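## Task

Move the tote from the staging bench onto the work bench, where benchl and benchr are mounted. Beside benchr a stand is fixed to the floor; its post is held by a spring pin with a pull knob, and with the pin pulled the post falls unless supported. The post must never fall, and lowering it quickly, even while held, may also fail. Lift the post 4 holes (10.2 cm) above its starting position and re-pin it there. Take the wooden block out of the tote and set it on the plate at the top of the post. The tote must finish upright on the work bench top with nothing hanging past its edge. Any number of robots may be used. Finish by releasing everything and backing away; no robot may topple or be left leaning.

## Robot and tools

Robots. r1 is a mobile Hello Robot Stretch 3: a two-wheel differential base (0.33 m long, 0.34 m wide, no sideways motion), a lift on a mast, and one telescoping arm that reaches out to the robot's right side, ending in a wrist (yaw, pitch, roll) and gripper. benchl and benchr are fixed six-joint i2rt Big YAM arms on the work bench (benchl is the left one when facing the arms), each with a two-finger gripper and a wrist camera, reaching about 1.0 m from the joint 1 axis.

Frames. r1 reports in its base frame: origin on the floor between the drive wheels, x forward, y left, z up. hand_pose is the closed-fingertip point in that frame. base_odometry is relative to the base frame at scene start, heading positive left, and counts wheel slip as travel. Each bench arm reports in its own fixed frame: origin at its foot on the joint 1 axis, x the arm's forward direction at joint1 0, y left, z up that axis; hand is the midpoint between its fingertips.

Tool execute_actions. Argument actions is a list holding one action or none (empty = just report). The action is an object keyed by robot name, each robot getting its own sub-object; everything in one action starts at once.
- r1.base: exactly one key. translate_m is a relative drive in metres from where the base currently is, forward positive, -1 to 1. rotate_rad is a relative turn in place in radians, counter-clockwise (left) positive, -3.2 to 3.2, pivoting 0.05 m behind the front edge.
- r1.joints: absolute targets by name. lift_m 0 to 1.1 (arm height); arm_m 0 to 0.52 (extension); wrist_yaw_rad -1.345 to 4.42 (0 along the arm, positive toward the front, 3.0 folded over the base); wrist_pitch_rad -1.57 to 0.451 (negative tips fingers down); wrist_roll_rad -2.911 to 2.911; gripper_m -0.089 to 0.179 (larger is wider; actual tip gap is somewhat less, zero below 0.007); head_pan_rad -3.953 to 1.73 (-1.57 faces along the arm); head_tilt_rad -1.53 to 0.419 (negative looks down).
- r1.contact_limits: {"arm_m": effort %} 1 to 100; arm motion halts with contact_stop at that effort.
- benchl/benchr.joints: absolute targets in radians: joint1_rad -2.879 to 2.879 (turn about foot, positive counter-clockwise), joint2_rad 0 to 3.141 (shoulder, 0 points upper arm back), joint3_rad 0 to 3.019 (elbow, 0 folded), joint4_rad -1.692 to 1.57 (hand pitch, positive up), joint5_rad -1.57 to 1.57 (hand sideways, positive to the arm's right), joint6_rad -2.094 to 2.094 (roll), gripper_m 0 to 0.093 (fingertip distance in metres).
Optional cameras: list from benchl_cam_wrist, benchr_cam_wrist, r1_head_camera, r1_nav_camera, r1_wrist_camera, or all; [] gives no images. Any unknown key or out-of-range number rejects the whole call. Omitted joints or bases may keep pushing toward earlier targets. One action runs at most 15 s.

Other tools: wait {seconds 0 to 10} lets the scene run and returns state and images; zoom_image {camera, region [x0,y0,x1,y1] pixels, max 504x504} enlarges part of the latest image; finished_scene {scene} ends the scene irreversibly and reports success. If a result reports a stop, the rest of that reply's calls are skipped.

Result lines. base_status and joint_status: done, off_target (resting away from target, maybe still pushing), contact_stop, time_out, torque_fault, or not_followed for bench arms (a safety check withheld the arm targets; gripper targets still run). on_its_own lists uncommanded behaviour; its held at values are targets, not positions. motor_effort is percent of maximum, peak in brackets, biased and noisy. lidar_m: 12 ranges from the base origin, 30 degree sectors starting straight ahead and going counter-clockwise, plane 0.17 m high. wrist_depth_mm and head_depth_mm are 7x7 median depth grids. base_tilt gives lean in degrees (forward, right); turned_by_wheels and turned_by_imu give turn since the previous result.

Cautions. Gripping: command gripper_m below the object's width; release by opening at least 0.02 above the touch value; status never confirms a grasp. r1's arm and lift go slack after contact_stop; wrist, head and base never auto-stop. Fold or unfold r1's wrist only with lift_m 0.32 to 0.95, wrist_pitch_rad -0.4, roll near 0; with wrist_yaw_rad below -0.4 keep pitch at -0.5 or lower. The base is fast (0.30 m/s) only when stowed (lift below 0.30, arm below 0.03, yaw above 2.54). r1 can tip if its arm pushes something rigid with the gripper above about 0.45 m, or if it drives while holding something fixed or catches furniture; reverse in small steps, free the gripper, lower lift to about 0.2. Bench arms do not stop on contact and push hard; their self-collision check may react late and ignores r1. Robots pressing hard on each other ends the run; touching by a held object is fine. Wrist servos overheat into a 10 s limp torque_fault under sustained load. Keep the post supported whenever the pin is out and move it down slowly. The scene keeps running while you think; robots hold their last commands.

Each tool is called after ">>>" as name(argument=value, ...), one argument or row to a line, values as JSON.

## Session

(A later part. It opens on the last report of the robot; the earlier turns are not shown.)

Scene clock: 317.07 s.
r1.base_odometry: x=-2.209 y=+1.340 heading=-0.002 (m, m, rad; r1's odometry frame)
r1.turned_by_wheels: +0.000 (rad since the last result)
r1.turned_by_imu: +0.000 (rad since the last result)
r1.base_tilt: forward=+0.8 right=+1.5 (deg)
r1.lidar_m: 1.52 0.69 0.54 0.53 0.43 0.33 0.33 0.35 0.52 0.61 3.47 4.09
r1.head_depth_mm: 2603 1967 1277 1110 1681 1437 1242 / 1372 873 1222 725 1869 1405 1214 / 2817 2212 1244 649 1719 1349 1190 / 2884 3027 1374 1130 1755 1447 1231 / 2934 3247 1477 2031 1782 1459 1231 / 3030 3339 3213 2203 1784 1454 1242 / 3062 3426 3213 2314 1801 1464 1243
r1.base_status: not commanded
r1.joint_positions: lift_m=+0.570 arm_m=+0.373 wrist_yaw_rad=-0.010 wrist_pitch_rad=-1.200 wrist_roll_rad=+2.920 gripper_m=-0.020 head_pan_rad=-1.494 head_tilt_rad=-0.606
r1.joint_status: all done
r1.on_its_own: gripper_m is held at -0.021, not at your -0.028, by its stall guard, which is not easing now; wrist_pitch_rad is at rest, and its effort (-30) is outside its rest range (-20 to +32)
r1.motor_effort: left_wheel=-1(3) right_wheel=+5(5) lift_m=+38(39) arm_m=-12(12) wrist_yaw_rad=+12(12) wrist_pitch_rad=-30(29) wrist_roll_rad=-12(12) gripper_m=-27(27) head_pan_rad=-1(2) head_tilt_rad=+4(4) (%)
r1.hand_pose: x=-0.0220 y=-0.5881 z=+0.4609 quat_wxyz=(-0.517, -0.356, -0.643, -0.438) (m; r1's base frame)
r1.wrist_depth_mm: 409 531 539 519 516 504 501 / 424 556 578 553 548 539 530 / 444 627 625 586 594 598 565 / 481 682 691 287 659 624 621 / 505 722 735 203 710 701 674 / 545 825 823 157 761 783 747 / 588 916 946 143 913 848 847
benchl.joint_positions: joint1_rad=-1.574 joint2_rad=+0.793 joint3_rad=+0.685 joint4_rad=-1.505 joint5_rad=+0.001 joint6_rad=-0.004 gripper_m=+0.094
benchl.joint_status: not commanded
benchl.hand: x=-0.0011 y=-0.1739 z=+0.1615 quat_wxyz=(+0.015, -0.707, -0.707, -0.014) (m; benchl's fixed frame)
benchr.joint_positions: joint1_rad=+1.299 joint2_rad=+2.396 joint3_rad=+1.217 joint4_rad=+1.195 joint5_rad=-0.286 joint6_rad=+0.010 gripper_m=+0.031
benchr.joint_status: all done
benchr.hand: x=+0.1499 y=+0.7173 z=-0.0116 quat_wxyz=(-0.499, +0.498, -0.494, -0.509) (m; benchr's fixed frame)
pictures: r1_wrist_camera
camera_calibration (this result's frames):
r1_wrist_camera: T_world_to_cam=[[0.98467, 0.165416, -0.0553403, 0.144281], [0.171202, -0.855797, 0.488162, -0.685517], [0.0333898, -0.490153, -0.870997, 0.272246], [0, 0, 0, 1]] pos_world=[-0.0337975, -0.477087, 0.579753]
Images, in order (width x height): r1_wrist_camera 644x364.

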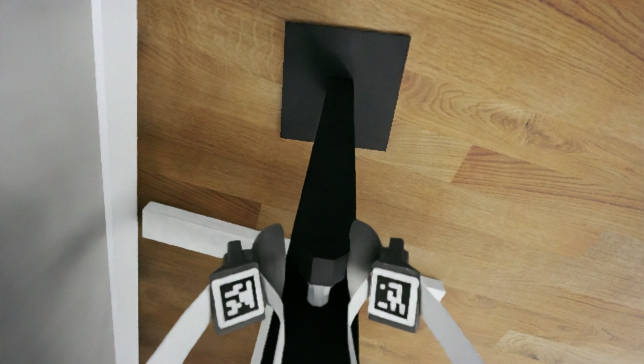

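>>> execute_actions(
  actions=[
    {"r1":{"joints":{"arm_m":0.408,"lift_m":0.572,"gripper_m":0.03}}},
  ],
  cameras=[],
)

>>> execute_actions(
  actions=[
    {"r1":{"joints":{"gripper_m":-0.04}}},
  ],
  cameras=[],
)

>>> execute_actions(
  actions=[
    {"r1":{"joints":{"arm_m":0.345,"lift_m":0.562},"contact_limits":{"arm_m":40}}},
  ],
  cameras=["r1_wrist_camera","r1_head_camera"],
)

Scene clock: 319.90 s.
r1.base_odometry: x=-2.209 y=+1.340 heading=-0.002 (m, m, rad; r1's odometry frame)
r1.turned_by_wheels: +0.000 (rad since the last result)
r1.turned_by_imu: +0.000 (rad since the last result)
r1.base_tilt: forward=+0.7 right=+1.4 (deg)
r1.lidar_m: 1.53 0.69 0.54 0.53 0.43 0.33 0.33 0.35 0.52 0.61 3.46 4.07
r1.head_depth_mm: 2619 1976 1277 1113 1684 1429 1244 / 1370 878 1225 729 1913 1397 1214 / 2803 2218 1240 651 1761 1347 1187 / 2888 3075 1377 1133 1776 1445 1229 / 2946 3294 1478 2012 1778 1457 1241 / 2985 3334 3189 2201 1780 1459 1238 / 3078 3409 3263 2307 1796 1473 1248
r1.base_status: not commanded
r1.joint_positions: lift_m=+0.572 arm_m=+0.408 wrist_yaw_rad=-0.008 wrist_pitch_rad=-1.319 wrist_roll_rad=+2.908 gripper_m=+0.030 head_pan_rad=-1.494 head_tilt_rad=-0.606
r1.joint_status: all done
r1.motor_effort: left_wheel=-3(3) right_wheel=+9(9) lift_m=+36(51) arm_m=+6(8) wrist_yaw_rad=+9(12) wrist_pitch_rad=+5(30) wrist_roll_rad=-5(12) gripper_m=-8(92) head_pan_rad=-2(2) head_tilt_rad=+4(4) (%)
r1.hand_pose: x=-0.0216 y=-0.5928 z=+0.4564 quat_wxyz=(-0.491, -0.382, -0.619, -0.479) (m; r1's base frame)
r1.wrist_depth_mm: 399 535 535 526 523 525 500 / 422 562 568 556 558 538 533 / 449 594 620 570 585 589 567 / 474 654 644 322 633 626 614 / 507 684 699 191 670 660 652 / 547 749 - 152 712 689 700 / 592 820 807 135 793 756 754
benchl.joint_positions: joint1_rad=-1.574 joint2_rad=+0.793 joint3_rad=+0.685 joint4_rad=-1.505 joint5_rad=+0.001 joint6_rad=-0.004 gripper_m=+0.094
benchl.joint_status: not commanded
benchl.hand: x=-0.0011 y=-0.1739 z=+0.1615 quat_wxyz=(+0.015, -0.707, -0.707, -0.014) (m; benchl's fixed frame)
benchr.joint_positions: joint1_rad=+1.299 joint2_rad=+2.396 joint3_rad=+1.217 joint4_rad=+1.195 joint5_rad=-0.286 joint6_rad=+0.010 gripper_m=+0.031
benchr.joint_status: not commanded
benchr.hand: x=+0.1499 y=+0.7173 z=-0.0116 quat_wxyz=(-0.499, +0.498, -0.494, -0.509) (m; benchr's fixed frame)
pictures: none
No camera images: the call's "cameras" was empty. Leave "cameras" out to get every camera's image.

Scene clock: 321.07 s.
r1.base_odometry: x=-2.209 y=+1.340 heading=-0.002 (m, m, rad; r1's odometry frame)
r1.turned_by_wheels: +0.000 (rad since the last result)
r1.turned_by_imu: +0.000 (rad since the last result)
r1.base_tilt: forward=+0.7 right=+1.3 (deg)
r1.lidar_m: 1.52 0.69 0.54 0.53 0.43 0.33 0.33 0.35 0.52 0.61 3.44 4.07
r1.head_depth_mm: 2617 1974 1275 1106 1701 1430 1243 / 1366 876 1226 726 1929 1404 1216 / 2839 2209 1242 651 1776 1349 1193 / 2880 3042 1382 1136 1764 1452 1229 / 2906 3257 1470 2049 1775 1450 1236 / 2985 3341 3199 2207 1794 1461 1239 / 3034 3439 3217 2314 1781 1475 1249
r1.base_status: not commanded
r1.joint_positions: lift_m=+0.572 arm_m=+0.408 wrist_yaw_rad=-0.008 wrist_pitch_rad=-1.324 wrist_roll_rad=+2.911 gripper_m=-0.038 head_pan_rad=-1.494 head_tilt_rad=-0.606
r1.joint_status: all done
r1.motor_effort: left_wheel=-3(4) right_wheel=+10(10) lift_m=+36(36) arm_m=+6(6) wrist_yaw_rad=+9(9) wrist_pitch_rad=+7(7) wrist_roll_rad=-7(7) gripper_m=-35(100) head_pan_rad=-1(2) head_tilt_rad=+4(4) (%)
r1.hand_pose: x=-0.0216 y=-0.5915 z=+0.4561 quat_wxyz=(-0.491, -0.384, -0.617, -0.480) (m; r1's base frame)
r1.wrist_depth_mm: 407 534 525 536 523 523 498 / 415 556 570 541 551 543 533 / 444 601 603 564 581 579 567 / 472 654 642 337 618 615 598 / 505 698 679 215 663 664 644 / 544 757 692 150 705 714 688 / 588 809 816 136 746 777 754
benchl.joint_positions: joint1_rad=-1.574 joint2_rad=+0.793 joint3_rad=+0.685 joint4_rad=-1.505 joint5_rad=+0.001 joint6_rad=-0.004 gripper_m=+0.094
benchl.joint_status: not commanded
benchl.hand: x=-0.0011 y=-0.1739 z=+0.1615 quat_wxyz=(+0.015, -0.707, -0.707, -0.014) (m; benchl's fixed frame)
benchr.joint_positions: joint1_rad=+1.299 joint2_rad=+2.396 joint3_rad=+1.217 joint4_rad=+1.195 joint5_rad=-0.286 joint6_rad=+0.010 gripper_m=+0.031
benchr.joint_status: not commanded
benchr.hand: x=+0.1499 y=+0.7173 z=-0.0116 quat_wxyz=(-0.499, +0.498, -0.494, -0.509) (m; benchr's fixed frame)
pictures: none
No camera images: the call's "cameras" was empty. Leave "cameras" out to get every camera's image.

Scene clock: 323.13 s.
r1.base_odometry: x=-2.209 y=+1.340 heading=-0.001 (m, m, rad; r1's odometry frame)
r1.turned_by_wheels: +0.000 (rad since the last result)
r1.turned_by_imu: +0.001 (rad since the last result)
r1.base_tilt: forward=+0.6 right=+1.3 (deg)
r1.lidar_m: 1.53 0.69 0.54 0.53 0.43 0.33 0.33 0.35 0.52 0.61 3.48 4.07
r1.head_depth_mm: 2604 1976 1287 1110 1699 1433 1247 / 1381 871 1217 772 1807 1368 1214 / 2793 2227 1237 656 1658 1387 1191 / 2864 3040 1386 1134 1765 1451 1228 / 2927 3297 1464 2034 1786 1454 1234 / 2997 3347 3229 2193 1793 1463 1241 / 3048 3405 3242 2329 1795 1462 1241
r1.base_status: not commanded
r1.joint_positions: lift_m=+0.566 arm_m=+0.346 wrist_yaw_rad=-0.004 wrist_pitch_rad=-1.159 wrist_roll_rad=+2.909 gripper_m=-0.032 head_pan_rad=-1.494 head_tilt_rad=-0.605
r1.joint_status: lift_m contact_stop (moved -0.006 of -0.010); the others done
r1.on_its_own: gripper_m is held at -0.033, not at your -0.040, by its stall guard, which is not easing now; lift_m is slack since a contact_stop, until your next command for it (your +0.562 is given up); wrist_pitch_rad is at rest, and its effort (-42) is outside its rest range (-20 to +32)
r1.motor_effort: left_wheel=+2(4) right_wheel=-3(11) lift_m=+32(30) arm_m=-13(14) wrist_yaw_rad=+4(16) wrist_pitch_rad=-42(42) wrist_roll_rad=-5(14) gripper_m=-27(34) head_pan_rad=-1(1) head_tilt_rad=+3(4) (%)
r1.contact_limits: arm_m 40 (drawing in: default 26, maximum 43; extending or still: default 36, maximum 59)
r1.hand_pose: x=-0.0216 y=-0.5713 z=+0.4604 quat_wxyz=(-0.519, -0.341, -0.656, -0.429) (m; r1's base frame)
r1.wrist_depth_mm: 409 527 536 510 512 495 485 / 420 563 577 545 542 544 527 / 452 625 630 592 588 587 577 / 471 701 706 302 653 635 628 / 517 747 732 228 729 727 685 / 548 865 878 147 795 802 788 / 595 - - 165 998 878 864
benchl.joint_positions: joint1_rad=-1.574 joint2_rad=+0.793 joint3_rad=+0.685 joint4_rad=-1.505 joint5_rad=+0.001 joint6_rad=-0.004 gripper_m=+0.094
benchl.joint_status: not commanded
benchl.hand: x=-0.0011 y=-0.1739 z=+0.1615 quat_wxyz=(+0.015, -0.707, -0.707, -0.014) (m; benchl's fixed frame)
benchr.joint_positions: joint1_rad=+1.299 joint2_rad=+2.401 joint3_rad=+1.217 joint4_rad=+1.188 joint5_rad=-0.286 joint6_rad=+0.010 gripper_m=+0.031
benchr.joint_status: not commanded
benchr.hand: x=+0.1497 y=+0.7166 z=-0.0168 quat_wxyz=(-0.495, +0.500, -0.497, -0.507) (m; benchr's fixed frame)
pictures: r1_head_camera (sideways: a quarter turn clockwise sets it upright), r1_wrist_camera
camera_calibration (this result's frames):
r1_head_camera: T_world_to_cam=[[-0.0373778, 0.604583, -0.795665, 1.05454], [0.994309, 0.101985, 0.0307835, -0.0393567], [0.0997573, -0.789987, -0.604954, 0.741543], [0, 0, 0, 1]] pos_world=[0.00457469, -0.0477318, 1.28887]
r1_wrist_camera: T_world_to_cam=[[0.981485, 0.17949, -0.0668674, 0.154343], [0.18772, -0.832004, 0.522045, -0.672664], [0.0380679, -0.524931, -0.850293, 0.250705], [0, 0, 0, 1]] pos_world=[-0.0347562, -0.455759, 0.574654]
Images, in order (width x height): r1_head_camera 896x504, r1_wrist_camera 644x364.

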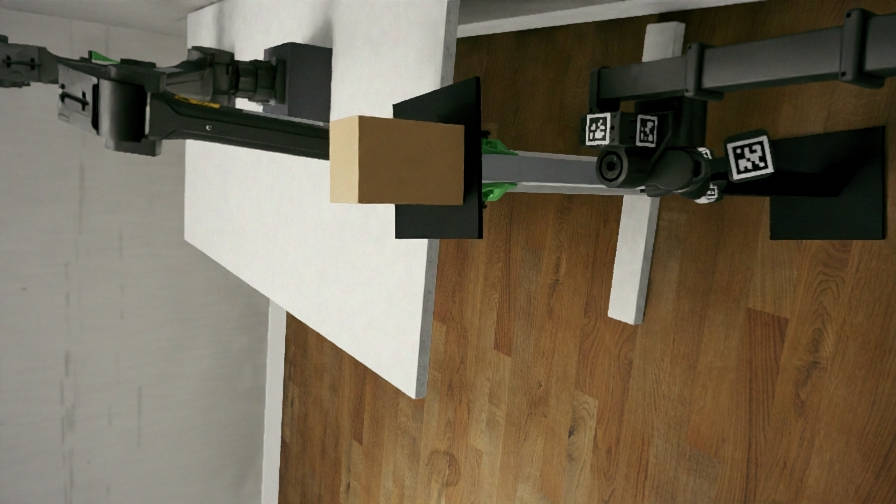

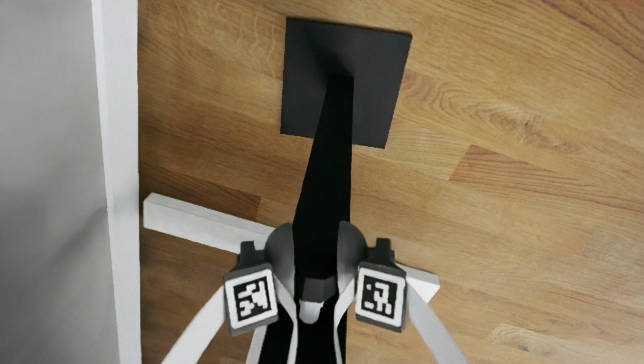

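>>> execute_actions(
  actions=[
    {"benchr":{"joints":{"joint2_rad":2.28,"joint3_rad":1.19,"joint4_rad":1.18}},"r1":{"joints":{"lift_m":0.566}}},
  ],
  cameras=["r1_wrist_camera","r1_head_camera"],
)

Scene clock: 324.90 s.
r1.base_odometry: x=-2.209 y=+1.340 heading=-0.001 (m, m, rad; r1's odometry frame)
r1.turned_by_wheels: +0.000 (rad since the last result)
r1.turned_by_imu: +0.000 (rad since the last result)
r1.base_tilt: forward=+0.6 right=+1.4 (deg)
r1.lidar_m: 1.52 0.69 0.54 0.53 0.43 0.33 0.33 0.35 0.52 0.61 3.46 4.08
r1.head_depth_mm: 2579 1981 1275 1107 1699 1449 1240 / 1369 873 1224 771 1818 1375 1229 / 2815 2227 1242 657 1662 1391 1194 / 2858 3070 1383 1138 1776 1462 1238 / 2955 3242 1476 2039 1770 1458 1233 / 2979 3343 3225 2201 1792 1458 1237 / 3056 3446 3221 2305 1782 1471 1242
r1.base_status: not commanded
r1.joint_positions: lift_m=+0.566 arm_m=+0.346 wrist_yaw_rad=-0.004 wrist_pitch_rad=-1.159 wrist_roll_rad=+2.909 gripper_m=-0.032 head_pan_rad=-1.494 head_tilt_rad=-0.605
r1.joint_status: all done
r1.on_its_own: gripper_m is held at -0.033, not at your -0.040, by its stall guard, which is not easing now; wrist_pitch_rad is at rest, and its effort (-42) is outside its rest range (-20 to +32)
r1.motor_effort: left_wheel=+2(1) right_wheel=-3(2) lift_m=+27(27) arm_m=-13(12) wrist_yaw_rad=+4(4) wrist_pitch_rad=-42(42) wrist_roll_rad=-5(5) gripper_m=-27(27) head_pan_rad=-2(2) head_tilt_rad=+3(3) (%)
r1.hand_pose: x=-0.0216 y=-0.5713 z=+0.4604 quat_wxyz=(-0.519, -0.341, -0.656, -0.429) (m; r1's base frame)
r1.wrist_depth_mm: 408 527 534 521 506 499 488 / 424 575 578 549 552 537 529 / 449 627 626 593 601 592 572 / 483 685 703 305 660 634 625 / 508 721 740 228 729 703 694 / 560 850 899 147 784 810 762 / 588 - - 165 953 903 859
benchl.joint_positions: joint1_rad=-1.574 joint2_rad=+0.793 joint3_rad=+0.685 joint4_rad=-1.505 joint5_rad=+0.001 joint6_rad=-0.004 gripper_m=+0.094
benchl.joint_status: not commanded
benchl.hand: x=-0.0011 y=-0.1739 z=+0.1615 quat_wxyz=(+0.015, -0.707, -0.707, -0.014) (m; benchl's fixed frame)
benchr.joint_positions: joint1_rad=+1.299 joint2_rad=+2.384 joint3_rad=+1.209 joint4_rad=+1.148 joint5_rad=-0.286 joint6_rad=+0.010 gripper_m=+0.031
benchr.joint_status: all done
benchr.hand: x=+0.1495 y=+0.7158 z=-0.0179 quat_wxyz=(-0.485, +0.506, -0.507, -0.501) (m; benchr's fixed frame)
pictures: r1_head_camera (sideways: a quarter turn clockwise sets it upright), r1_wrist_camera
camera_calibration (this result's frames):
r1_head_camera: T_world_to_cam=[[-0.0373778, 0.604583, -0.795665, 1.05454], [0.99431, 0.101985, 0.0307835, -0.0393567], [0.0997572, -0.789987, -0.604954, 0.741543], [0, 0, 0, 1]] pos_world=[0.00457469, -0.0477318, 1.28887]
r1_wrist_camera: T_world_to_cam=[[0.981484, 0.179492, -0.0668696, 0.154345], [0.187722, -0.832, 0.522051, -0.672664], [0.0380683, -0.524938, -0.850289, 0.250695], [0, 0, 0, 1]] pos_world=[-0.0347564, -0.45576, 0.574649]
Images, in order (width x height): r1_head_camera 896x504, r1_wrist_camera 644x364.

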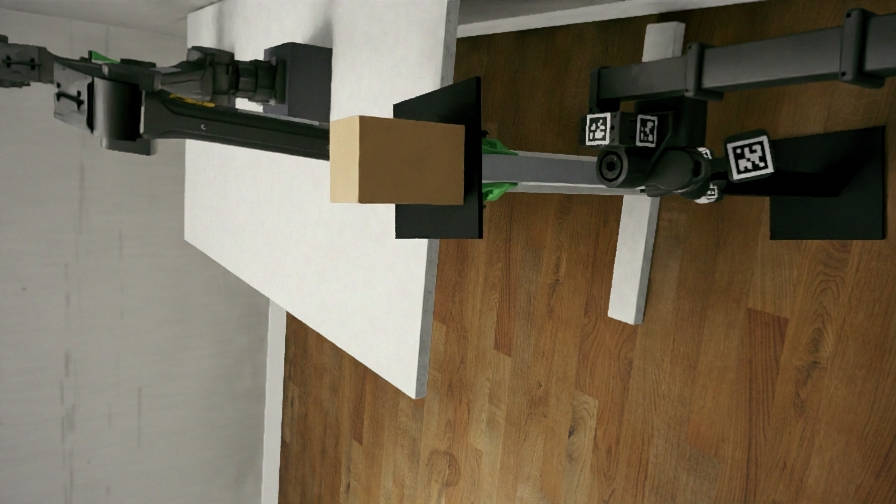

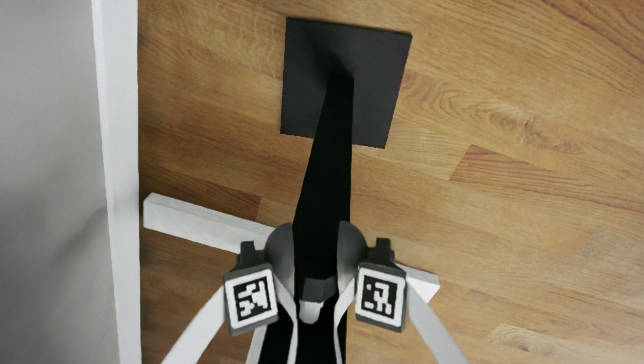

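>>> execute_actions(
  actions=[
    {"benchr":{"joints":{"joint2_rad":2.2,"joint3_rad":1.18,"joint4_rad":1.22}}},
  ],
  cameras=["r1_wrist_camera","r1_head_camera"],
)

Scene clock: 327.13 s.
r1.base_odometry: x=-2.209 y=+1.340 heading=-0.001 (m, m, rad; r1's odometry frame)
r1.turned_by_wheels: +0.000 (rad since the last result)
r1.turned_by_imu: +0.000 (rad since the last result)
r1.base_tilt: forward=+0.8 right=+1.4 (deg)
r1.lidar_m: 1.52 0.69 0.54 0.53 0.43 0.33 0.33 0.35 0.52 0.61 3.46 4.08
r1.head_depth_mm: 2597 1970 1276 1108 1679 1444 1242 / 863 876 1226 1018 1822 1369 1218 / 2789 2223 599 716 1660 1393 1187 / 2863 3059 1382 2036 1777 1451 1228 / 2984 3254 1477 2023 1769 1458 1235 / 2940 3330 3177 2209 1781 1470 1237 / 3068 3449 3227 2312 1803 1469 1244
r1.base_status: not commanded
r1.joint_positions: lift_m=+0.566 arm_m=+0.346 wrist_yaw_rad=-0.004 wrist_pitch_rad=-1.159 wrist_roll_rad=+2.909 gripper_m=-0.032 head_pan_rad=-1.494 head_tilt_rad=-0.605
r1.joint_status: not commanded
r1.on_its_own: gripper_m is held at -0.033, not at your -0.040, by its stall guard, which is not easing now; wrist_pitch_rad is at rest, and its effort (-42) is outside its rest range (-20 to +32)
r1.motor_effort: left_wheel=+1(2) right_wheel=-3(3) lift_m=+27(27) arm_m=-13(13) wrist_yaw_rad=+4(4) wrist_pitch_rad=-42(42) wrist_roll_rad=-5(5) gripper_m=-28(27) head_pan_rad=-2(2) head_tilt_rad=+3(3) (%)
r1.hand_pose: x=-0.0216 y=-0.5713 z=+0.4604 quat_wxyz=(-0.519, -0.341, -0.656, -0.429) (m; r1's base frame)
r1.wrist_depth_mm: 408 529 543 521 507 504 488 / 422 567 569 549 556 540 537 / 448 624 635 579 590 578 579 / 485 687 692 307 661 646 629 / 515 756 718 231 739 706 685 / 561 884 859 148 773 804 773 / 613 - - 165 928 891 863
benchl.joint_positions: joint1_rad=-1.574 joint2_rad=+0.793 joint3_rad=+0.685 joint4_rad=-1.505 joint5_rad=+0.001 joint6_rad=-0.004 gripper_m=+0.094
benchl.joint_status: not commanded
benchl.hand: x=-0.0011 y=-0.1739 z=+0.1615 quat_wxyz=(+0.015, -0.707, -0.707, -0.014) (m; benchl's fixed frame)
benchr.joint_positions: joint1_rad=+1.299 joint2_rad=+2.305 joint3_rad=+1.181 joint4_rad=+1.148 joint5_rad=-0.286 joint6_rad=+0.010 gripper_m=+0.031
benchr.joint_status: joint4_rad time_out (moved +0.000 of +0.072); the others done
benchr.on_its_own: joint4_rad reads +1.148 and still pushes toward +1.220 since a time_out
benchr.hand: x=+0.1495 y=+0.7163 z=+0.0270 quat_wxyz=(-0.501, +0.497, -0.491, -0.510) (m; benchr's fixed frame)
pictures: r1_head_camera (sideways: a quarter turn clockwise sets it upright), r1_wrist_camera
camera_calibration (this result's frames):
r1_head_camera: T_world_to_cam=[[-0.0373778, 0.604583, -0.795665, 1.05454], [0.99431, 0.101985, 0.0307835, -0.0393567], [0.0997572, -0.789987, -0.604954, 0.741543], [0, 0, 0, 1]] pos_world=[0.00457469, -0.0477318, 1.28887]
r1_wrist_camera: T_world_to_cam=[[0.981484, 0.179492, -0.0668701, 0.154345], [0.187723, -0.831999, 0.522052, -0.672664], [0.0380683, -0.524939, -0.850288, 0.250694], [0, 0, 0, 1]] pos_world=[-0.0347564, -0.45576, 0.574649]
Images, in order (width x height): r1_head_camera 896x504, r1_wrist_camera 644x364.

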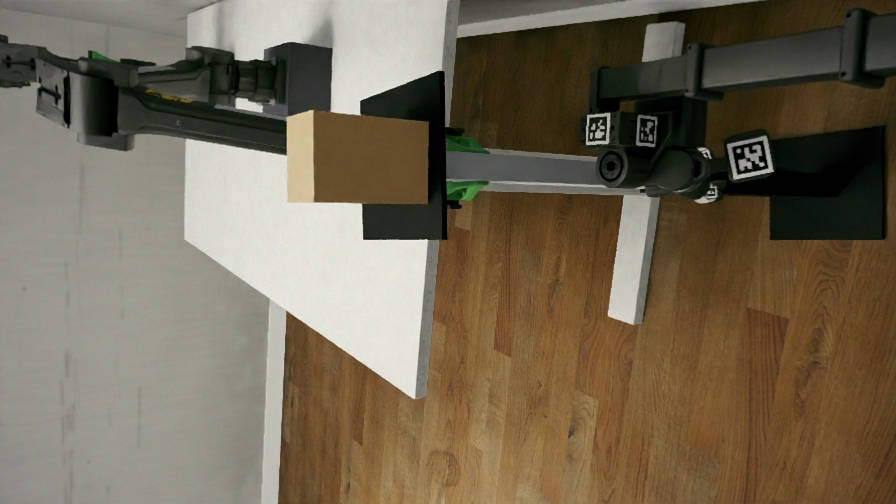

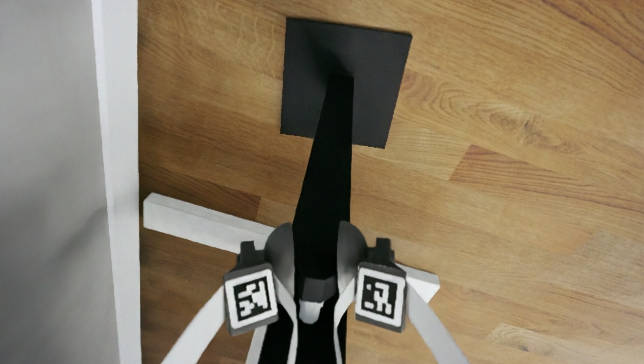

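>>> execute_actions(
  actions=[
    {"benchr":{"joints":{"joint2_rad":2.12,"joint3_rad":1.15,"joint4_rad":1.17}}},
  ],
  cameras=["r1_head_camera"],
)

Scene clock: 330.33 s.
r1.base_odometry: x=-2.209 y=+1.340 heading=-0.001 (m, m, rad; r1's odometry frame)
r1.turned_by_wheels: +0.000 (rad since the last result)
r1.turned_by_imu: +0.000 (rad since the last result)
r1.base_tilt: forward=+0.6 right=+1.4 (deg)
r1.lidar_m: 1.52 0.69 0.54 0.53 0.43 0.33 0.33 0.35 0.52 0.61 3.44 4.06
r1.head_depth_mm: 2618 1988 1277 1110 1700 1436 1242 / 855 874 647 1022 1807 1364 1220 / 2824 2213 578 726 1664 1390 1189 / 2906 3058 1383 2010 1772 1456 1225 / 2928 3294 1470 2026 1781 1456 1236 / 2989 3356 3180 2209 1788 1455 1240 / 3059 3418 3218 2302 1798 1470 1249
r1.base_status: not commanded
r1.joint_positions: lift_m=+0.566 arm_m=+0.346 wrist_yaw_rad=-0.004 wrist_pitch_rad=-1.159 wrist_roll_rad=+2.909 gripper_m=-0.032 head_pan_rad=-1.494 head_tilt_rad=-0.605
r1.joint_status: not commanded
r1.on_its_own: gripper_m is held at -0.033, not at your -0.040, by its stall guard, which is not easing now; wrist_pitch_rad is at rest, and its effort (-42) is outside its rest range (-20 to +32)
r1.motor_effort: left_wheel=+2(2) right_wheel=-2(2) lift_m=+27(27) arm_m=-13(13) wrist_yaw_rad=+4(4) wrist_pitch_rad=-42(42) wrist_roll_rad=-5(5) gripper_m=-27(27) head_pan_rad=-1(1) head_tilt_rad=+3(3) (%)
r1.hand_pose: x=-0.0216 y=-0.5713 z=+0.4604 quat_wxyz=(-0.519, -0.341, -0.656, -0.429) (m; r1's base frame)
r1.wrist_depth_mm: 411 527 534 523 512 501 496 / 428 576 578 537 547 537 520 / 455 623 645 593 602 593 580 / 488 693 695 308 651 638 626 / 509 717 736 229 729 710 687 / 556 864 877 147 809 794 766 / 605 - - 165 978 862 886
benchl.joint_positions: joint1_rad=-1.574 joint2_rad=+0.793 joint3_rad=+0.685 joint4_rad=-1.505 joint5_rad=+0.001 joint6_rad=-0.004 gripper_m=+0.094
benchl.joint_status: not commanded
benchl.hand: x=-0.0011 y=-0.1739 z=+0.1615 quat_wxyz=(+0.015, -0.707, -0.707, -0.014) (m; benchl's fixed frame)
benchr.joint_positions: joint1_rad=+1.299 joint2_rad=+2.233 joint3_rad=+1.161 joint4_rad=+1.114 joint5_rad=-0.286 joint6_rad=+0.010 gripper_m=+0.031
benchr.joint_status: joint4_rad time_out (moved -0.034 of +0.022); the others done
benchr.on_its_own: joint4_rad reads +1.114 and still pushes toward +1.170 since a time_out
benchr.hand: x=+0.1494 y=+0.7158 z=+0.0617 quat_wxyz=(-0.507, +0.494, -0.486, -0.513) (m; benchr's fixed frame)
pictures: r1_head_camera (sideways: a quarter turn clockwise sets it upright)
camera_calibration (this result's frames):
r1_head_camera: T_world_to_cam=[[-0.0373778, 0.604583, -0.795665, 1.05454], [0.99431, 0.101985, 0.0307835, -0.0393567], [0.0997572, -0.789987, -0.604954, 0.741543], [0, 0, 0, 1]] pos_world=[0.00457469, -0.0477318, 1.28887]
Images, in order (width x height): r1_head_camera 896x504.

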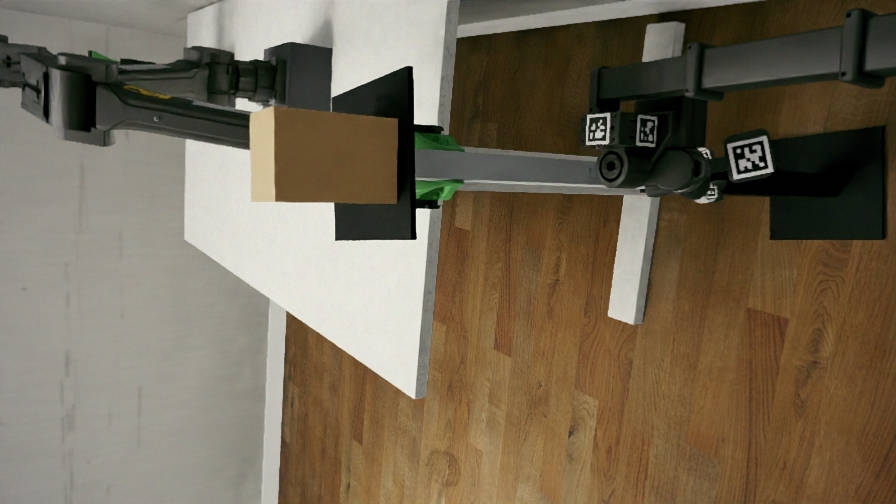

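>>> execute_actions(
  actions=[
    {"benchr":{"joints":{"joint2_rad":2.075,"joint3_rad":1.14,"joint4_rad":1.15}}},
  ],
  cameras=["r1_head_camera"],
)

Scene clock: 333.20 s.
r1.base_odometry: x=-2.209 y=+1.340 heading=-0.001 (m, m, rad; r1's odometry frame)
r1.turned_by_wheels: +0.000 (rad since the last result)
r1.turned_by_imu: +0.000 (rad since the last result)
r1.base_tilt: forward=+0.6 right=+1.4 (deg)
r1.lidar_m: 1.53 0.69 0.54 0.53 0.43 0.33 0.33 0.35 0.52 0.61 3.44 4.08
r1.head_depth_mm: 2604 1978 1276 1109 1693 1440 1242 / 857 871 620 1068 1808 1375 1228 / 2802 2238 579 750 1667 1395 1190 / 2882 3091 1380 2028 1765 1453 1227 / 2910 3310 1475 2025 1786 1454 1231 / 2989 3383 3182 2207 1782 1458 1242 / 3065 3422 3296 2321 1791 1470 1244
r1.base_status: not commanded
r1.joint_positions: lift_m=+0.566 arm_m=+0.346 wrist_yaw_rad=-0.004 wrist_pitch_rad=-1.159 wrist_roll_rad=+2.909 gripper_m=-0.032 head_pan_rad=-1.494 head_tilt_rad=-0.605
r1.joint_status: not commanded
r1.on_its_own: gripper_m is held at -0.033, not at your -0.040, by its stall guard, which is not easing now; wrist_pitch_rad is at rest, and its effort (-42) is outside its rest range (-20 to +32)
r1.motor_effort: left_wheel=+2(2) right_wheel=-2(2) lift_m=+27(27) arm_m=-13(13) wrist_yaw_rad=+4(4) wrist_pitch_rad=-42(42) wrist_roll_rad=-5(5) gripper_m=-26(26) head_pan_rad=-2(1) head_tilt_rad=+3(3) (%)
r1.hand_pose: x=-0.0216 y=-0.5713 z=+0.4604 quat_wxyz=(-0.519, -0.341, -0.656, -0.429) (m; r1's base frame)
r1.wrist_depth_mm: 404 527 540 514 505 496 485 / 426 567 583 552 548 551 528 / 448 632 625 590 605 571 569 / 482 687 712 308 658 637 630 / 503 733 748 230 723 719 696 / 551 873 864 147 780 768 753 / 582 - - 165 955 898 845
benchl.joint_positions: joint1_rad=-1.574 joint2_rad=+0.793 joint3_rad=+0.685 joint4_rad=-1.505 joint5_rad=+0.001 joint6_rad=-0.004 gripper_m=+0.094
benchl.joint_status: not commanded
benchl.hand: x=-0.0011 y=-0.1739 z=+0.1615 quat_wxyz=(+0.015, -0.707, -0.707, -0.014) (m; benchl's fixed frame)
benchr.joint_positions: joint1_rad=+1.299 joint2_rad=+2.202 joint3_rad=+1.153 joint4_rad=+1.092 joint5_rad=-0.286 joint6_rad=+0.010 gripper_m=+0.031
benchr.joint_status: joint4_rad time_out (moved -0.023 of +0.036); the others done
benchr.on_its_own: joint4_rad reads +1.092 and still pushes toward +1.150 since a time_out
benchr.hand: x=+0.1493 y=+0.7155 z=+0.0748 quat_wxyz=(-0.507, +0.494, -0.486, -0.513) (m; benchr's fixed frame)
pictures: r1_head_camera (sideways: a quarter turn clockwise sets it upright)
camera_calibration (this result's frames):
r1_head_camera: T_world_to_cam=[[-0.0373778, 0.604583, -0.795665, 1.05454], [0.99431, 0.101985, 0.0307835, -0.0393567], [0.0997572, -0.789987, -0.604954, 0.741543], [0, 0, 0, 1]] pos_world=[0.00457469, -0.0477318, 1.28887]
Images, in order (width x height): r1_head_camera 896x504.

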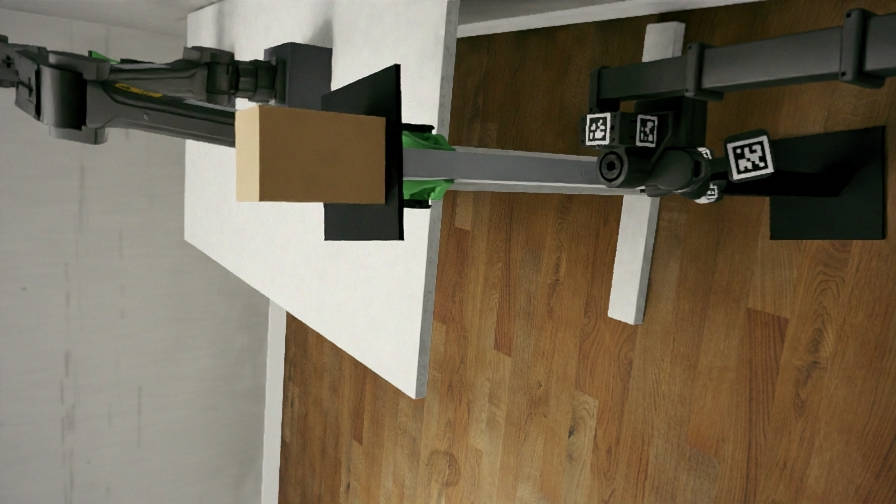

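>>> execute_actions(
  actions=[
    {"benchr":{"joints":{"joint2_rad":2.05,"joint3_rad":1.14,"joint4_rad":1.14}}},
  ],
  cameras=["r1_head_camera"],
)

Scene clock: 335.73 s.
r1.base_odometry: x=-2.209 y=+1.340 heading=-0.001 (m, m, rad; r1's odometry frame)
r1.turned_by_wheels: +0.000 (rad since the last result)
r1.turned_by_imu: +0.000 (rad since the last result)
r1.base_tilt: forward=+0.5 right=+1.3 (deg)
r1.lidar_m: 1.52 0.69 0.54 0.53 0.43 0.33 0.33 0.35 0.52 0.61 3.46 4.07
r1.head_depth_mm: 2616 1972 1283 1110 1675 1438 1241 / 853 868 602 1068 1809 1373 1230 / 2829 2220 579 732 1658 1393 1198 / 2884 3042 1382 2025 1771 1460 1233 / 2896 3238 1478 2017 1774 1458 1231 / 2951 3373 3221 2214 1790 1461 1239 / 3107 3384 3254 2330 1805 1479 1249
r1.base_status: not commanded
r1.joint_positions: lift_m=+0.566 arm_m=+0.346 wrist_yaw_rad=-0.004 wrist_pitch_rad=-1.159 wrist_roll_rad=+2.909 gripper_m=-0.032 head_pan_rad=-1.494 head_tilt_rad=-0.605
r1.joint_status: not commanded
r1.on_its_own: gripper_m is held at -0.033, not at your -0.040, by its stall guard, which is not easing now; wrist_pitch_rad is at rest, and its effort (-42) is outside its rest range (-20 to +32)
r1.motor_effort: left_wheel=+1(2) right_wheel=-3(2) lift_m=+27(27) arm_m=-13(12) wrist_yaw_rad=+4(4) wrist_pitch_rad=-42(42) wrist_roll_rad=-5(5) gripper_m=-28(28) head_pan_rad=-1(2) head_tilt_rad=+3(3) (%)
r1.hand_pose: x=-0.0216 y=-0.5713 z=+0.4604 quat_wxyz=(-0.519, -0.341, -0.656, -0.429) (m; r1's base frame)
r1.wrist_depth_mm: 408 524 532 517 514 490 499 / 424 561 575 552 551 546 531 / 456 621 638 601 599 597 574 / 471 687 716 304 660 651 632 / 519 743 740 229 731 714 694 / 553 864 881 147 781 789 791 / 591 - - 164 957 893 871
benchl.joint_positions: joint1_rad=-1.574 joint2_rad=+0.793 joint3_rad=+0.685 joint4_rad=-1.505 joint5_rad=+0.001 joint6_rad=-0.004 gripper_m=+0.094
benchl.joint_status: not commanded
benchl.hand: x=-0.0011 y=-0.1739 z=+0.1615 quat_wxyz=(+0.015, -0.707, -0.707, -0.014) (m; benchl's fixed frame)
benchr.joint_positions: joint1_rad=+1.299 joint2_rad=+2.184 joint3_rad=+1.150 joint4_rad=+1.079 joint5_rad=-0.286 joint6_rad=+0.010 gripper_m=+0.031
benchr.joint_status: joint4_rad time_out (moved -0.012 of +0.048); the others done
benchr.on_its_own: joint4_rad reads +1.079 and still pushes toward +1.140 since a time_out
benchr.hand: x=+0.1493 y=+0.7156 z=+0.0835 quat_wxyz=(-0.508, +0.493, -0.485, -0.514) (m; benchr's fixed frame)
pictures: r1_head_camera (sideways: a quarter turn clockwise sets it upright)
camera_calibration (this result's frames):
r1_head_camera: T_world_to_cam=[[-0.0373778, 0.604583, -0.795665, 1.05454], [0.99431, 0.101985, 0.0307835, -0.0393567], [0.0997572, -0.789987, -0.604954, 0.741543], [0, 0, 0, 1]] pos_world=[0.00457469, -0.0477318, 1.28887]
Images, in order (width x height): r1_head_camera 896x504.

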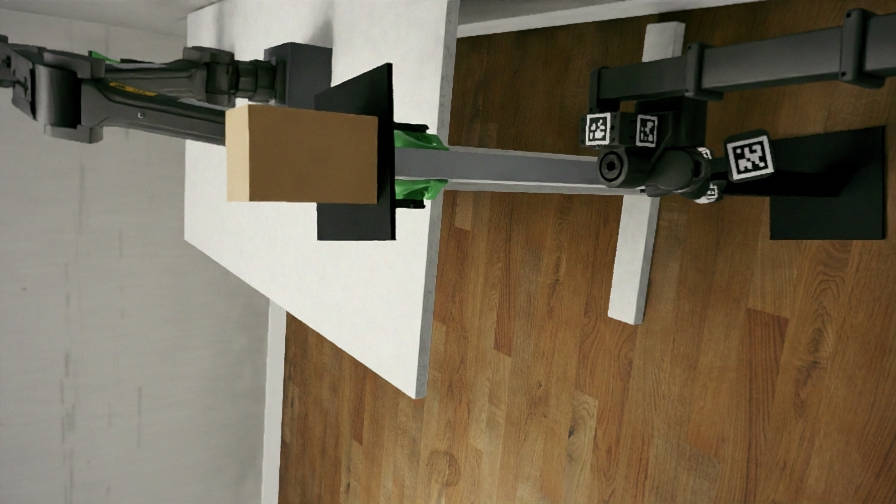

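Release the pin now.

>>> execute_actions(
  actions=[
    {"r1":{"joints":{"arm_m":0.395,"gripper_m":0.045}}},
  ],
  cameras=["r1_head_camera","r1_wrist_camera"],
)

Scene clock: 337.80 s.
r1.base_odometry: x=-2.209 y=+1.340 heading=-0.002 (m, m, rad; r1's odometry frame)
r1.turned_by_wheels: +0.000 (rad since the last result)
r1.turned_by_imu: +0.000 (rad since the last result)
r1.base_tilt: forward=+0.6 right=+1.3 (deg)
r1.lidar_m: 1.53 0.69 0.54 0.53 0.43 0.33 0.33 0.35 0.52 0.61 3.47 4.08
r1.head_depth_mm: 2571 1980 1285 1111 1703 1434 1257 / 856 874 602 1065 1873 1404 1215 / 2835 2207 580 732 1699 1369 1187 / 2840 3062 1386 2021 1761 1452 1227 / 2931 3248 1479 2047 1779 1454 1240 / 3012 3281 3277 2188 1787 1460 1239 / 3061 3426 3207 2329 1803 1474 1241
r1.base_status: not commanded
r1.joint_positions: lift_m=+0.566 arm_m=+0.395 wrist_yaw_rad=-0.003 wrist_pitch_rad=-1.308 wrist_roll_rad=+2.907 gripper_m=+0.045 head_pan_rad=-1.494 head_tilt_rad=-0.605
r1.joint_status: all done
r1.motor_effort: left_wheel=+0(1) right_wheel=+0(6) lift_m=+27(27) arm_m=+5(10) wrist_yaw_rad=+4(4) wrist_pitch_rad=+2(42) wrist_roll_rad=-4(5) gripper_m=+1(97) head_pan_rad=-1(1) head_tilt_rad=+3(3) (%)
r1.hand_pose: x=-0.0214 y=-0.5826 z=+0.4511 quat_wxyz=(-0.492, -0.378, -0.622, -0.477) (m; r1's base frame)
r1.wrist_depth_mm: 402 524 526 520 508 512 495 / 423 546 561 548 541 536 532 / 454 607 615 566 584 567 573 / 475 643 659 603 617 612 601 / 511 688 687 235 674 659 648 / 554 765 693 136 710 709 694 / 604 830 815 147 779 778 741
benchl.joint_positions: joint1_rad=-1.574 joint2_rad=+0.793 joint3_rad=+0.685 joint4_rad=-1.505 joint5_rad=+0.001 joint6_rad=-0.004 gripper_m=+0.094
benchl.joint_status: not commanded
benchl.hand: x=-0.0011 y=-0.1739 z=+0.1615 quat_wxyz=(+0.015, -0.707, -0.707, -0.014) (m; benchl's fixed frame)
benchr.joint_positions: joint1_rad=+1.299 joint2_rad=+2.184 joint3_rad=+1.150 joint4_rad=+1.079 joint5_rad=-0.286 joint6_rad=+0.010 gripper_m=+0.031
benchr.joint_status: not commanded
benchr.on_its_own: joint4_rad reads +1.079 and still pushes toward +1.140 since a time_out
benchr.hand: x=+0.1493 y=+0.7156 z=+0.0834 quat_wxyz=(-0.507, +0.493, -0.485, -0.514) (m; benchr's fixed frame)
pictures: r1_head_camera (sideways: a quarter turn clockwise sets it upright), r1_wrist_camera
camera_calibration (this result's frames):
r1_head_camera: T_world_to_cam=[[-0.0373777, 0.604583, -0.795665, 1.05454], [0.99431, 0.101985, 0.0307835, -0.0393567], [0.0997571, -0.789987, -0.604954, 0.741543], [0, 0, 0, 1]] pos_world=[0.00457468, -0.0477318, 1.28887]
r1_wrist_camera: T_world_to_cam=[[0.981126, 0.189335, -0.0392992, 0.148899], [0.189425, -0.900204, 0.392111, -0.658299], [0.0388631, -0.392154, -0.919078, 0.345323], [0, 0, 0, 1]] pos_world=[-0.0348102, -0.485376, 0.581356]
Images, in order (width x height): r1_head_camera 896x504, r1_wrist_camera 644x364.

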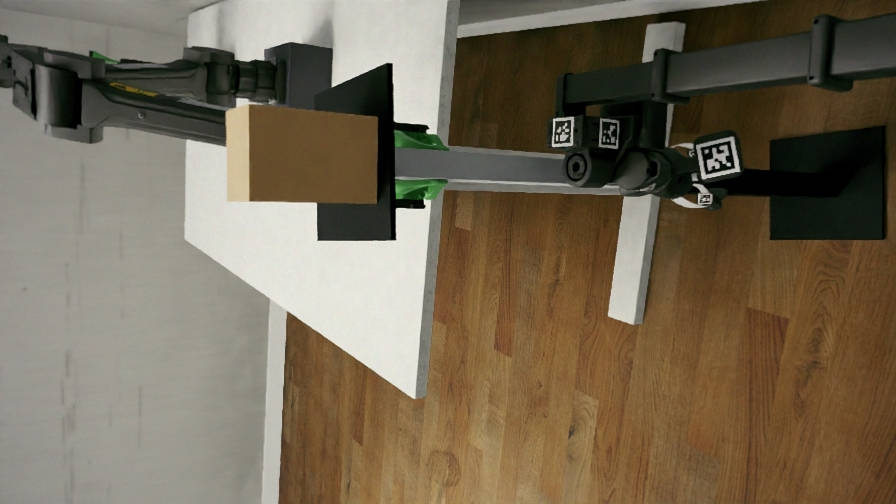

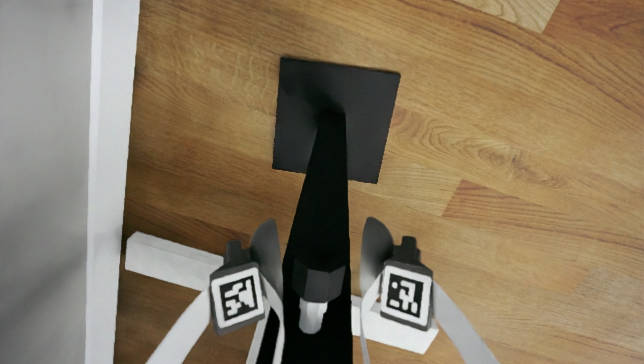

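Shaft looks extended (pin out, resting). Pull r1 back a bit and creep up.

>>> execute_actions(
  actions=[
    {"r1":{"joints":{"arm_m":0.36}},"benchr":{"joints":{"joint2_rad":2.03,"joint4_rad":1.13}}},
  ],
  cameras=["r1_head_camera","r1_wrist_camera"],
)

Scene clock: 340.30 s.
r1.base_odometry: x=-2.209 y=+1.340 heading=-0.002 (m, m, rad; r1's odometry frame)
r1.turned_by_wheels: +0.000 (rad since the last result)
r1.turned_by_imu: +0.000 (rad since the last result)
r1.base_tilt: forward=+0.6 right=+1.4 (deg)
r1.lidar_m: 1.53 0.69 0.54 0.53 0.43 0.33 0.33 0.35 0.52 0.61 3.48 4.04
r1.head_depth_mm: 2618 1973 1283 1109 1702 1437 1241 / 859 867 603 1073 1860 1400 1215 / 2828 2227 579 733 1679 1431 1193 / 2881 3061 1375 2026 1761 1457 1228 / 2915 3286 1473 2027 1778 1452 1233 / 2981 3345 3213 2192 1789 1464 1241 / 3060 3415 3226 2304 1796 1473 1243
r1.base_status: not commanded
r1.joint_positions: lift_m=+0.566 arm_m=+0.360 wrist_yaw_rad=-0.003 wrist_pitch_rad=-1.301 wrist_roll_rad=+2.906 gripper_m=+0.045 head_pan_rad=-1.494 head_tilt_rad=-0.605
r1.joint_status: all done
r1.motor_effort: left_wheel=+0(0) right_wheel=+0(0) lift_m=+27(27) arm_m=-3(2) wrist_yaw_rad=+3(4) wrist_pitch_rad=+0(2) wrist_roll_rad=-4(4) gripper_m=+1(0) head_pan_rad=-1(1) head_tilt_rad=+4(3) (%)
r1.hand_pose: x=-0.0214 y=-0.5501 z=+0.4514 quat_wxyz=(-0.493, -0.376, -0.624, -0.475) (m; r1's base frame)
r1.wrist_depth_mm: 402 526 536 527 526 512 498 / 419 559 558 546 556 541 533 / 443 606 601 574 587 580 560 / 472 657 652 600 622 611 596 / 515 698 690 310 676 656 652 / 542 755 723 231 713 730 702 / 603 815 829 172 792 775 750
benchl.joint_positions: joint1_rad=-1.574 joint2_rad=+0.793 joint3_rad=+0.685 joint4_rad=-1.505 joint5_rad=+0.001 joint6_rad=-0.004 gripper_m=+0.094
benchl.joint_status: not commanded
benchl.hand: x=-0.0011 y=-0.1739 z=+0.1615 quat_wxyz=(+0.015, -0.707, -0.707, -0.014) (m; benchl's fixed frame)
benchr.joint_positions: joint1_rad=+1.299 joint2_rad=+2.178 joint3_rad=+1.149 joint4_rad=+1.065 joint5_rad=-0.286 joint6_rad=+0.010 gripper_m=+0.031
benchr.joint_status: joint2_rad time_out (moved -0.006 of -0.154); joint4_rad time_out (moved -0.014 of +0.051)
benchr.on_its_own: joint2_rad reads +2.178 and still pushes toward +2.030 since a time_out; joint4_rad reads +1.065 and still pushes toward +1.130 since a time_out
benchr.hand: x=+0.1494 y=+0.7157 z=+0.0838 quat_wxyz=(-0.505, +0.495, -0.488, -0.512) (m; benchr's fixed frame)
pictures: r1_head_camera (sideways: a quarter turn clockwise sets it upright), r1_wrist_camera
camera_calibration (this result's frames):
r1_head_camera: T_world_to_cam=[[-0.0373777, 0.604583, -0.795665, 1.05454], [0.99431, 0.101985, 0.0307835, -0.0393567], [0.0997571, -0.789987, -0.604954, 0.741543], [0, 0, 0, 1]] pos_world=[0.00457468, -0.0477318, 1.28887]
r1_wrist_camera: T_world_to_cam=[[0.980936, 0.189988, -0.0408552, 0.143806], [0.190354, -0.897075, 0.398776, -0.630473], [0.0391125, -0.398951, -0.916138, 0.353293], [0, 0, 0, 1]] pos_world=[-0.034869, -0.451956, 0.580958]
Images, in order (width x height): r1_head_camera 896x504, r1_wrist_camera 644x364.

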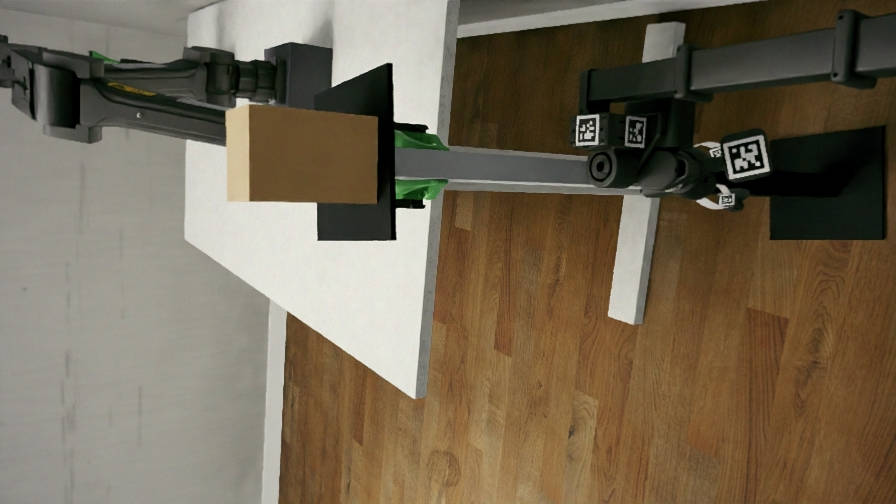

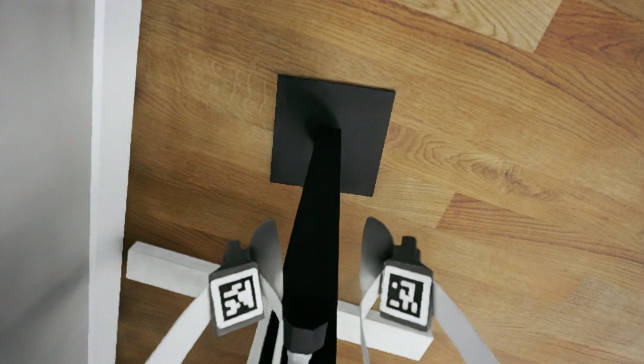

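>>> execute_actions(
  actions=[
    {"r1":{"joints":{"arm_m":0.33,"lift_m":0.66}},"benchr":{"joints":{"joint2_rad":2.06,"joint4_rad":1.11}}},
  ],
  cameras=["r1_head_camera","r1_wrist_camera"],
)

>>> zoom_image(
  camera="r1_wrist_camera",
  region=[240,200,400,364],
)

Scene clock: 343.50 s.
r1.base_odometry: x=-2.209 y=+1.340 heading=-0.002 (m, m, rad; r1's odometry frame)
r1.turned_by_wheels: +0.000 (rad since the last result)
r1.turned_by_imu: +0.000 (rad since the last result)
r1.base_tilt: forward=+0.6 right=+1.2 (deg)
r1.lidar_m: 1.52 0.69 0.54 0.53 0.43 0.33 0.33 0.35 0.52 0.61 3.48 4.06
r1.head_depth_mm: 2605 1974 1281 1112 1718 - - / 858 869 603 1068 - 1427 1217 / 2846 2252 578 732 1729 1346 1193 / 2893 3074 1381 2035 1785 1454 1226 / 2941 3255 1475 2015 1756 1457 1233 / 2965 3390 3216 2207 1780 1461 1232 / 3027 3446 3235 2324 1790 1465 1240
r1.base_status: not commanded
r1.joint_positions: lift_m=+0.660 arm_m=+0.330 wrist_yaw_rad=-0.003 wrist_pitch_rad=-1.300 wrist_roll_rad=+2.906 gripper_m=+0.045 head_pan_rad=-1.494 head_tilt_rad=-0.605
r1.joint_status: all done
r1.motor_effort: left_wheel=+0(0) right_wheel=+0(0) lift_m=+42(45) arm_m=-3(4) wrist_yaw_rad=+3(3) wrist_pitch_rad=+0(0) wrist_roll_rad=-4(4) gripper_m=+0(1) head_pan_rad=-2(1) head_tilt_rad=+3(3) (%)
r1.hand_pose: x=-0.0214 y=-0.5204 z=+0.5450 quat_wxyz=(-0.493, -0.376, -0.625, -0.475) (m; r1's base frame)
r1.wrist_depth_mm: 396 540 624 602 589 582 578 / 418 573 641 635 618 622 623 / 437 632 706 679 667 650 656 / 469 694 769 706 730 715 700 / 509 770 807 741 783 768 743 / 540 845 816 272 814 818 813 / 586 899 958 233 946 920 886
benchl.joint_positions: joint1_rad=-1.574 joint2_rad=+0.793 joint3_rad=+0.685 joint4_rad=-1.505 joint5_rad=+0.001 joint6_rad=-0.004 gripper_m=+0.094
benchl.joint_status: not commanded
benchl.hand: x=-0.0011 y=-0.1739 z=+0.1615 quat_wxyz=(+0.015, -0.707, -0.707, -0.014) (m; benchl's fixed frame)
benchr.joint_positions: joint1_rad=+1.299 joint2_rad=+2.178 joint3_rad=+1.149 joint4_rad=+1.060 joint5_rad=-0.286 joint6_rad=+0.010 gripper_m=+0.031
benchr.joint_status: all done
benchr.hand: x=+0.1494 y=+0.7158 z=+0.0827 quat_wxyz=(-0.503, +0.496, -0.489, -0.511) (m; benchr's fixed frame)
pictures: r1_head_camera (sideways: a quarter turn clockwise sets it upright), r1_wrist_camera
camera_calibration (this result's frames):
r1_head_camera: T_world_to_cam=[[-0.0373776, 0.604583, -0.795665, 1.05454], [0.99431, 0.101985, 0.0307835, -0.0393567], [0.099757, -0.789987, -0.604954, 0.741543], [0, 0, 0, 1]] pos_world=[0.00457468, -0.0477318, 1.28887]
r1_wrist_camera: T_world_to_cam=[[0.980879, 0.190226, -0.0411119, 0.142238], [0.190631, -0.896564, 0.399792, -0.641393], [0.0391913, -0.399985, -0.915683, 0.450032], [0, 0, 0, 1]] pos_world=[-0.0348861, -0.422101, 0.674358]
Images, in order (width x height): r1_head_camera 896x504, r1_wrist_camera 644x364.

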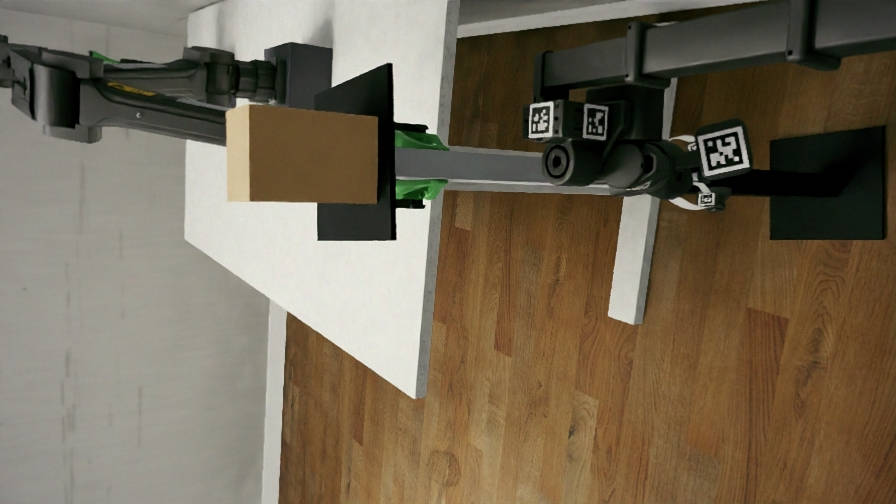

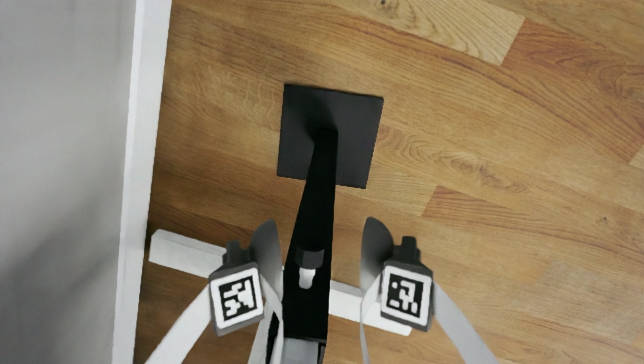

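Region (240, 200, 400, 364) of r1_wrist_camera's 644x364 image, scaled by 3.073; it fills the left 492 columns of this view, and the rest is white.

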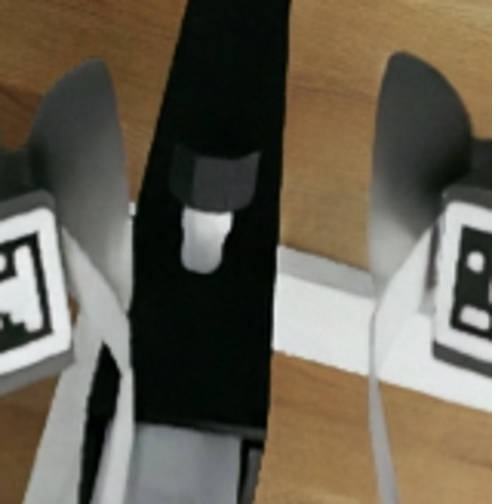

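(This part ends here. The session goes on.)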